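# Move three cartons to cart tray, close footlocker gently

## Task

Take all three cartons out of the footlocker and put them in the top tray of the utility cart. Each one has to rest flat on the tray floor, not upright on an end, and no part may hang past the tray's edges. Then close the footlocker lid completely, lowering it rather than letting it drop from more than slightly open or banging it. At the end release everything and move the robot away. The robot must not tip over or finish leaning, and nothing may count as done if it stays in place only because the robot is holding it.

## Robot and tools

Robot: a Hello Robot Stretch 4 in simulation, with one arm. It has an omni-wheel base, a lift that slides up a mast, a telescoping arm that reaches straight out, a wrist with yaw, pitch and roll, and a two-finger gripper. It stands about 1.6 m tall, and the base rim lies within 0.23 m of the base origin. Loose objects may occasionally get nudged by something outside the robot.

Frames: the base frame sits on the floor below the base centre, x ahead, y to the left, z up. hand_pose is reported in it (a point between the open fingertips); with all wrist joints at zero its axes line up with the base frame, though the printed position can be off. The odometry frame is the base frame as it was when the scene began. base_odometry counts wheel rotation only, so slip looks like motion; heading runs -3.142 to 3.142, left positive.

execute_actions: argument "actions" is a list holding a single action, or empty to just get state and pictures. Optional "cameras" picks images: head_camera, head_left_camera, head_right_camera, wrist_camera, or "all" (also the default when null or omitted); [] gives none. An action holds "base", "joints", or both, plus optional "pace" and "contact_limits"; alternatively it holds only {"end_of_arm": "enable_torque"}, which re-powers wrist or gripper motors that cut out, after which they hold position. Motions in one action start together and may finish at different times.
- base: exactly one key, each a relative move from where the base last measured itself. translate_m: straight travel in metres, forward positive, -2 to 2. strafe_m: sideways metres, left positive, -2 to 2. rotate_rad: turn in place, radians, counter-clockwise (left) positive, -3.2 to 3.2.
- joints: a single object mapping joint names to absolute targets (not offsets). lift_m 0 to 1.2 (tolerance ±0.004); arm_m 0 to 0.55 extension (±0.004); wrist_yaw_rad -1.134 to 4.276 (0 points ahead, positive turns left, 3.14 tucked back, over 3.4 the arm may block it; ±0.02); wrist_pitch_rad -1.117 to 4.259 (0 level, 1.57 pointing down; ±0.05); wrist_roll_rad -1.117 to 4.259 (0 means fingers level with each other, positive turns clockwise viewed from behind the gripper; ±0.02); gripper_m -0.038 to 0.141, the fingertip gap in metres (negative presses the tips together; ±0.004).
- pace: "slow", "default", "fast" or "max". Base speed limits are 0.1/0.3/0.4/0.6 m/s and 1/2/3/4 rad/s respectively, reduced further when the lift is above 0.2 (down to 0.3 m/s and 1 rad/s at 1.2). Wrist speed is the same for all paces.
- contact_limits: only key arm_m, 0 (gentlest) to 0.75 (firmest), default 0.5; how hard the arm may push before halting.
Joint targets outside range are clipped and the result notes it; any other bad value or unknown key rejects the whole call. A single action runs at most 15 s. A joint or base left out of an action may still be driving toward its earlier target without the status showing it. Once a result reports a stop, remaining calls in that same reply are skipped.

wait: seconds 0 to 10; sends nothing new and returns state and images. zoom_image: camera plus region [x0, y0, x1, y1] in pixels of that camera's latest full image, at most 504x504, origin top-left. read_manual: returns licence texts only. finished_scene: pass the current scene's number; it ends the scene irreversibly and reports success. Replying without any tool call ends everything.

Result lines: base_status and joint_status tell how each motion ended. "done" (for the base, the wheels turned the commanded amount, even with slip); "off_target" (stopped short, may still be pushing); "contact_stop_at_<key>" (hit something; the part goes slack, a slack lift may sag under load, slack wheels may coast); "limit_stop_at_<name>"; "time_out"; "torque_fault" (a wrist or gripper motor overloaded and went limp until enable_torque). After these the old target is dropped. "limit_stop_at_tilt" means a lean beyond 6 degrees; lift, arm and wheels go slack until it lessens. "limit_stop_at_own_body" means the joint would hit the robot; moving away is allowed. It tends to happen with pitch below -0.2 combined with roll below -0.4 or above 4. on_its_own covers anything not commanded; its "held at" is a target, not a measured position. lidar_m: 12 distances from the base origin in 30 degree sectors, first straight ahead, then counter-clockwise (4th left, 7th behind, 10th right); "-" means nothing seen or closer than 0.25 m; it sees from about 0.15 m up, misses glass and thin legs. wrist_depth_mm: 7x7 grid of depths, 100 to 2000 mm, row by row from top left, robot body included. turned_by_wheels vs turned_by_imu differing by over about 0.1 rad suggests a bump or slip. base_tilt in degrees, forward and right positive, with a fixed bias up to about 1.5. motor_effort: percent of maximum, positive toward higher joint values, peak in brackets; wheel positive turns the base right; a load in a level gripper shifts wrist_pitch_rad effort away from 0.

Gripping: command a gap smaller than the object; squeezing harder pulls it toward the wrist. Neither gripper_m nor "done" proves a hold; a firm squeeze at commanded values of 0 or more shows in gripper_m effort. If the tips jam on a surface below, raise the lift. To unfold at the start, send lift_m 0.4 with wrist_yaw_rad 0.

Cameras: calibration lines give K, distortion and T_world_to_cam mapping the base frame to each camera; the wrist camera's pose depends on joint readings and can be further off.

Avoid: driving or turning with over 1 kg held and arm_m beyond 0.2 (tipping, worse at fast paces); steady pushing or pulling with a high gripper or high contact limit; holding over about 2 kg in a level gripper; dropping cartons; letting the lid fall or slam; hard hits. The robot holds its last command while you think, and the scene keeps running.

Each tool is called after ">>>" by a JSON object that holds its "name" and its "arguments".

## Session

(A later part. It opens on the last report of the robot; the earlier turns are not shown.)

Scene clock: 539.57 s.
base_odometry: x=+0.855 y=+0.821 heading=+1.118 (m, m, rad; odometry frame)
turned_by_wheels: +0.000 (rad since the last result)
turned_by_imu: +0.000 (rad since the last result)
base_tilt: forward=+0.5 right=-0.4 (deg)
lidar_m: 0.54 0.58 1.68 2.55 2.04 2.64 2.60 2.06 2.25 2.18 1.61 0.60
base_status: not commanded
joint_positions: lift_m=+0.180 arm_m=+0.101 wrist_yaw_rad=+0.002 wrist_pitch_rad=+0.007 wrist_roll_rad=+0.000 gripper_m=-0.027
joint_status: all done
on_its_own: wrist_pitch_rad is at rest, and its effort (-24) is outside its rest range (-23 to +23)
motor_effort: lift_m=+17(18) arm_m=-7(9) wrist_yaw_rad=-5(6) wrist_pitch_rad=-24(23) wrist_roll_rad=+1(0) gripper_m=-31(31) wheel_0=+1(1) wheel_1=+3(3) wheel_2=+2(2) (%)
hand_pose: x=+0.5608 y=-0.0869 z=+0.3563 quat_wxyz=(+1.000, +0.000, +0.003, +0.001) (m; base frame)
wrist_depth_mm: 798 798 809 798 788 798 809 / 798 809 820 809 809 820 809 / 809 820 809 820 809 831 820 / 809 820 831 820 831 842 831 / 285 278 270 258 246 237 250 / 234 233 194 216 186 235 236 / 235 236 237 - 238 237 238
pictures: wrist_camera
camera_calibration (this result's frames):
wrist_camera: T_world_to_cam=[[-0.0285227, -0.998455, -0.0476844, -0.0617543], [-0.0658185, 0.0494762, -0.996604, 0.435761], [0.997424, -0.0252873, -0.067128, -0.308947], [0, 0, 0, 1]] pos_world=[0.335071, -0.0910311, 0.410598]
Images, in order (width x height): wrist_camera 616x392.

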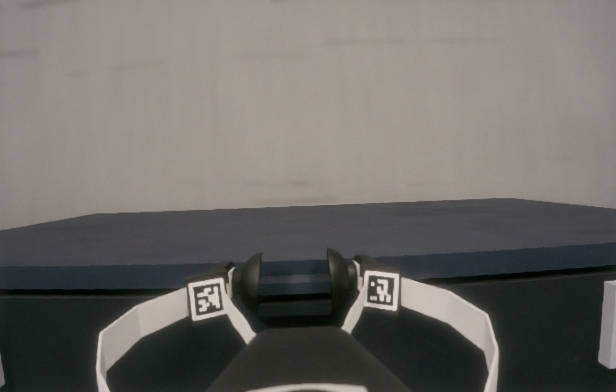

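>>> {"name": "execute_actions", "arguments": {"actions": [{"joints":{"lift_m":0.173,"arm_m":0.093,"gripper_m":0.015},"pace":"slow"}], "cameras": []}}

>>> {"name": "execute_actions", "arguments": {"actions": [{"joints":{"arm_m":0.08,"gripper_m":0.08}}], "cameras": ["wrist_camera"]}}

>>> {"name": "execute_actions", "arguments": {"actions": [{"base":{"translate_m":-0.5},"joints":{"arm_m":0.02},"pace":"fast"}], "cameras": ["wrist_camera","head_camera"]}}

Scene clock: 549.53 s.
base_odometry: x=+0.855 y=+0.821 heading=+1.118 (m, m, rad; odometry frame)
turned_by_wheels: +0.000 (rad since the last result)
turned_by_imu: +0.000 (rad since the last result)
base_tilt: forward=+0.5 right=-0.5 (deg)
lidar_m: 0.54 0.58 1.67 2.56 2.07 2.61 2.61 2.10 2.28 2.19 1.60 0.57
base_status: not commanded
joint_positions: lift_m=+0.173 arm_m=+0.094 wrist_yaw_rad=+0.000 wrist_pitch_rad=+0.007 wrist_roll_rad=+0.000 gripper_m=+0.015
joint_status: all done
motor_effort: lift_m=+16(17) arm_m=-4(13) wrist_yaw_rad=+0(13) wrist_pitch_rad=-23(24) wrist_roll_rad=+0(0) gripper_m=-15(33) wheel_0=+1(1) wheel_1=+3(3) wheel_2=+2(3) (%)
hand_pose: x=+0.5532 y=-0.0874 z=+0.3494 quat_wxyz=(+1.000, +0.000, +0.003, +0.000) (m; base frame)
wrist_depth_mm: 809 798 809 809 820 820 809 / 809 809 831 820 831 820 809 / 820 820 831 831 831 842 831 / 820 820 831 820 831 661 842 / 277 272 264 253 244 244 244 / 242 243 192 224 193 245 246 / 245 243 245 - 247 248 248
pictures: none
No camera images: the call's "cameras" was empty. Leave "cameras" out to get every camera's image.

Scene clock: 550.97 s.
base_odometry: x=+0.855 y=+0.821 heading=+1.118 (m, m, rad; odometry frame)
turned_by_wheels: +0.000 (rad since the last result)
turned_by_imu: +0.000 (rad since the last result)
base_tilt: forward=+0.5 right=-0.4 (deg)
lidar_m: 0.55 0.56 1.67 2.51 2.02 2.66 2.59 2.07 2.27 2.19 1.63 0.57
base_status: not commanded
joint_positions: lift_m=+0.173 arm_m=+0.081 wrist_yaw_rad=+0.001 wrist_pitch_rad=+0.003 wrist_roll_rad=+0.000 gripper_m=+0.080
joint_status: all done
motor_effort: lift_m=+16(16) arm_m=-8(11) wrist_yaw_rad=-1(9) wrist_pitch_rad=-11(25) wrist_roll_rad=+1(1) gripper_m=-2(19) wheel_0=+1(1) wheel_1=+3(3) wheel_2=+1(2) (%)
hand_pose: x=+0.5408 y=-0.0873 z=+0.3506 quat_wxyz=(+1.000, +0.000, +0.001, +0.000) (m; base frame)
wrist_depth_mm: 809 809 809 820 820 842 831 / 831 831 831 831 842 842 842 / 820 820 842 842 831 842 842 / 820 831 854 854 842 842 854 / 301 294 283 276 256 256 257 / 255 253 254 236 256 257 259 / 255 256 257 - 258 259 260
pictures: wrist_camera
camera_calibration (this result's frames):
wrist_camera: T_world_to_cam=[[-0.0296907, -0.998415, -0.0478198, -0.06231], [-0.0613644, 0.0495713, -0.996884, 0.426475], [0.997674, -0.0266638, -0.062739, -0.29126], [0, 0, 0, 1]] pos_world=[0.314903, -0.0911182, 0.403893]
Images, in order (width x height): wrist_camera 616x392.

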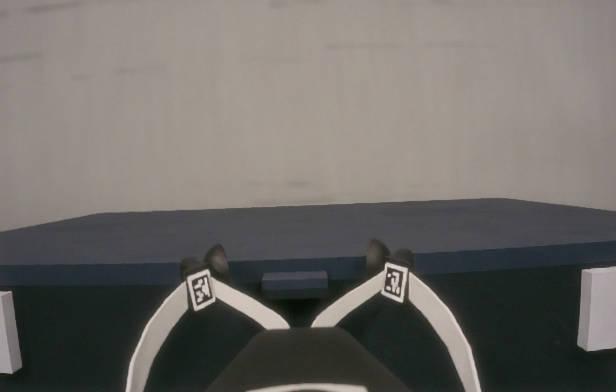

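Scene clock: 553.50 s.
base_odometry: x=+0.636 y=+0.371 heading=+1.117 (m, m, rad; odometry frame)
turned_by_wheels: +0.000 (rad since the last result)
turned_by_imu: +0.002 (rad since the last result)
base_tilt: forward=+0.5 right=-0.4 (deg)
lidar_m: 1.05 1.12 2.40 1.84 1.86 2.17 2.08 1.68 1.74 2.17 2.29 1.08
base_status: done
joint_positions: lift_m=+0.173 arm_m=+0.021 wrist_yaw_rad=+0.000 wrist_pitch_rad=+0.002 wrist_roll_rad=+0.000 gripper_m=+0.080
joint_status: all done
motor_effort: lift_m=+16(16) arm_m=-8(8) wrist_yaw_rad=+0(1) wrist_pitch_rad=-10(11) wrist_roll_rad=+0(0) gripper_m=-2(3) wheel_0=-1(7) wheel_1=-2(8) wheel_2=-3(13) (%)
hand_pose: x=+0.4807 y=-0.0874 z=+0.3507 quat_wxyz=(+1.000, +0.000, +0.001, +0.000) (m; base frame)
wrist_depth_mm: 1308 1366 1397 1366 1397 1366 1366 / 1397 1397 1366 1430 1397 1366 1397 / 1430 1397 1397 1430 1397 1430 1430 / 1397 1430 1281 1060 891 1430 1464 / 1397 831 820 820 820 1430 1430 / 1182 820 831 820 842 960 1008 / 854 788 831 - 820 732 750
pictures: head_camera, wrist_camera
camera_calibration (this result's frames):
wrist_camera: T_world_to_cam=[[-0.0300887, -0.998402, -0.0478258, -0.0640141], [-0.0611485, 0.0495965, -0.996896, 0.422753], [0.997675, -0.0270709, -0.0625431, -0.231424], [0, 0, 0, 1]] pos_world=[0.25481, -0.0911437, 0.403905]
Images, in order (width x height): head_camera 420x560, wrist_camera 616x392.

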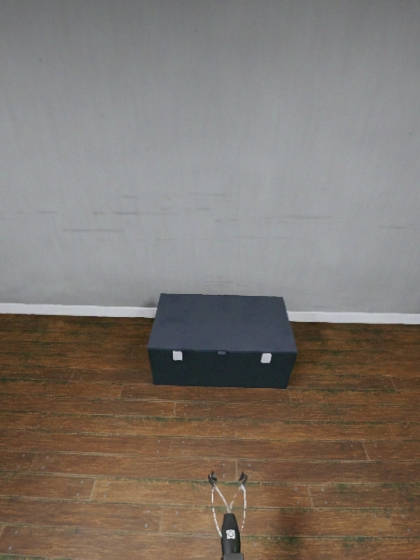

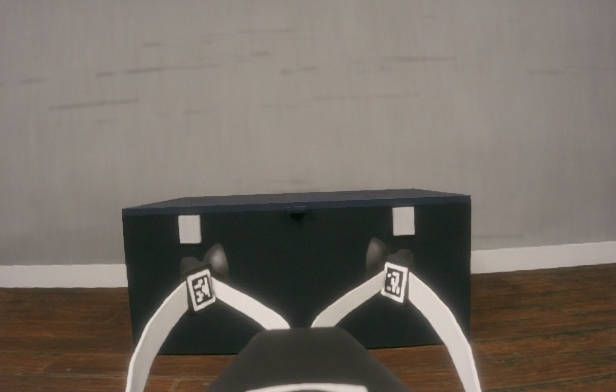

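>>> {"name": "finished_scene", "arguments": {"scene": 2}}

The scene is finished: the task was done.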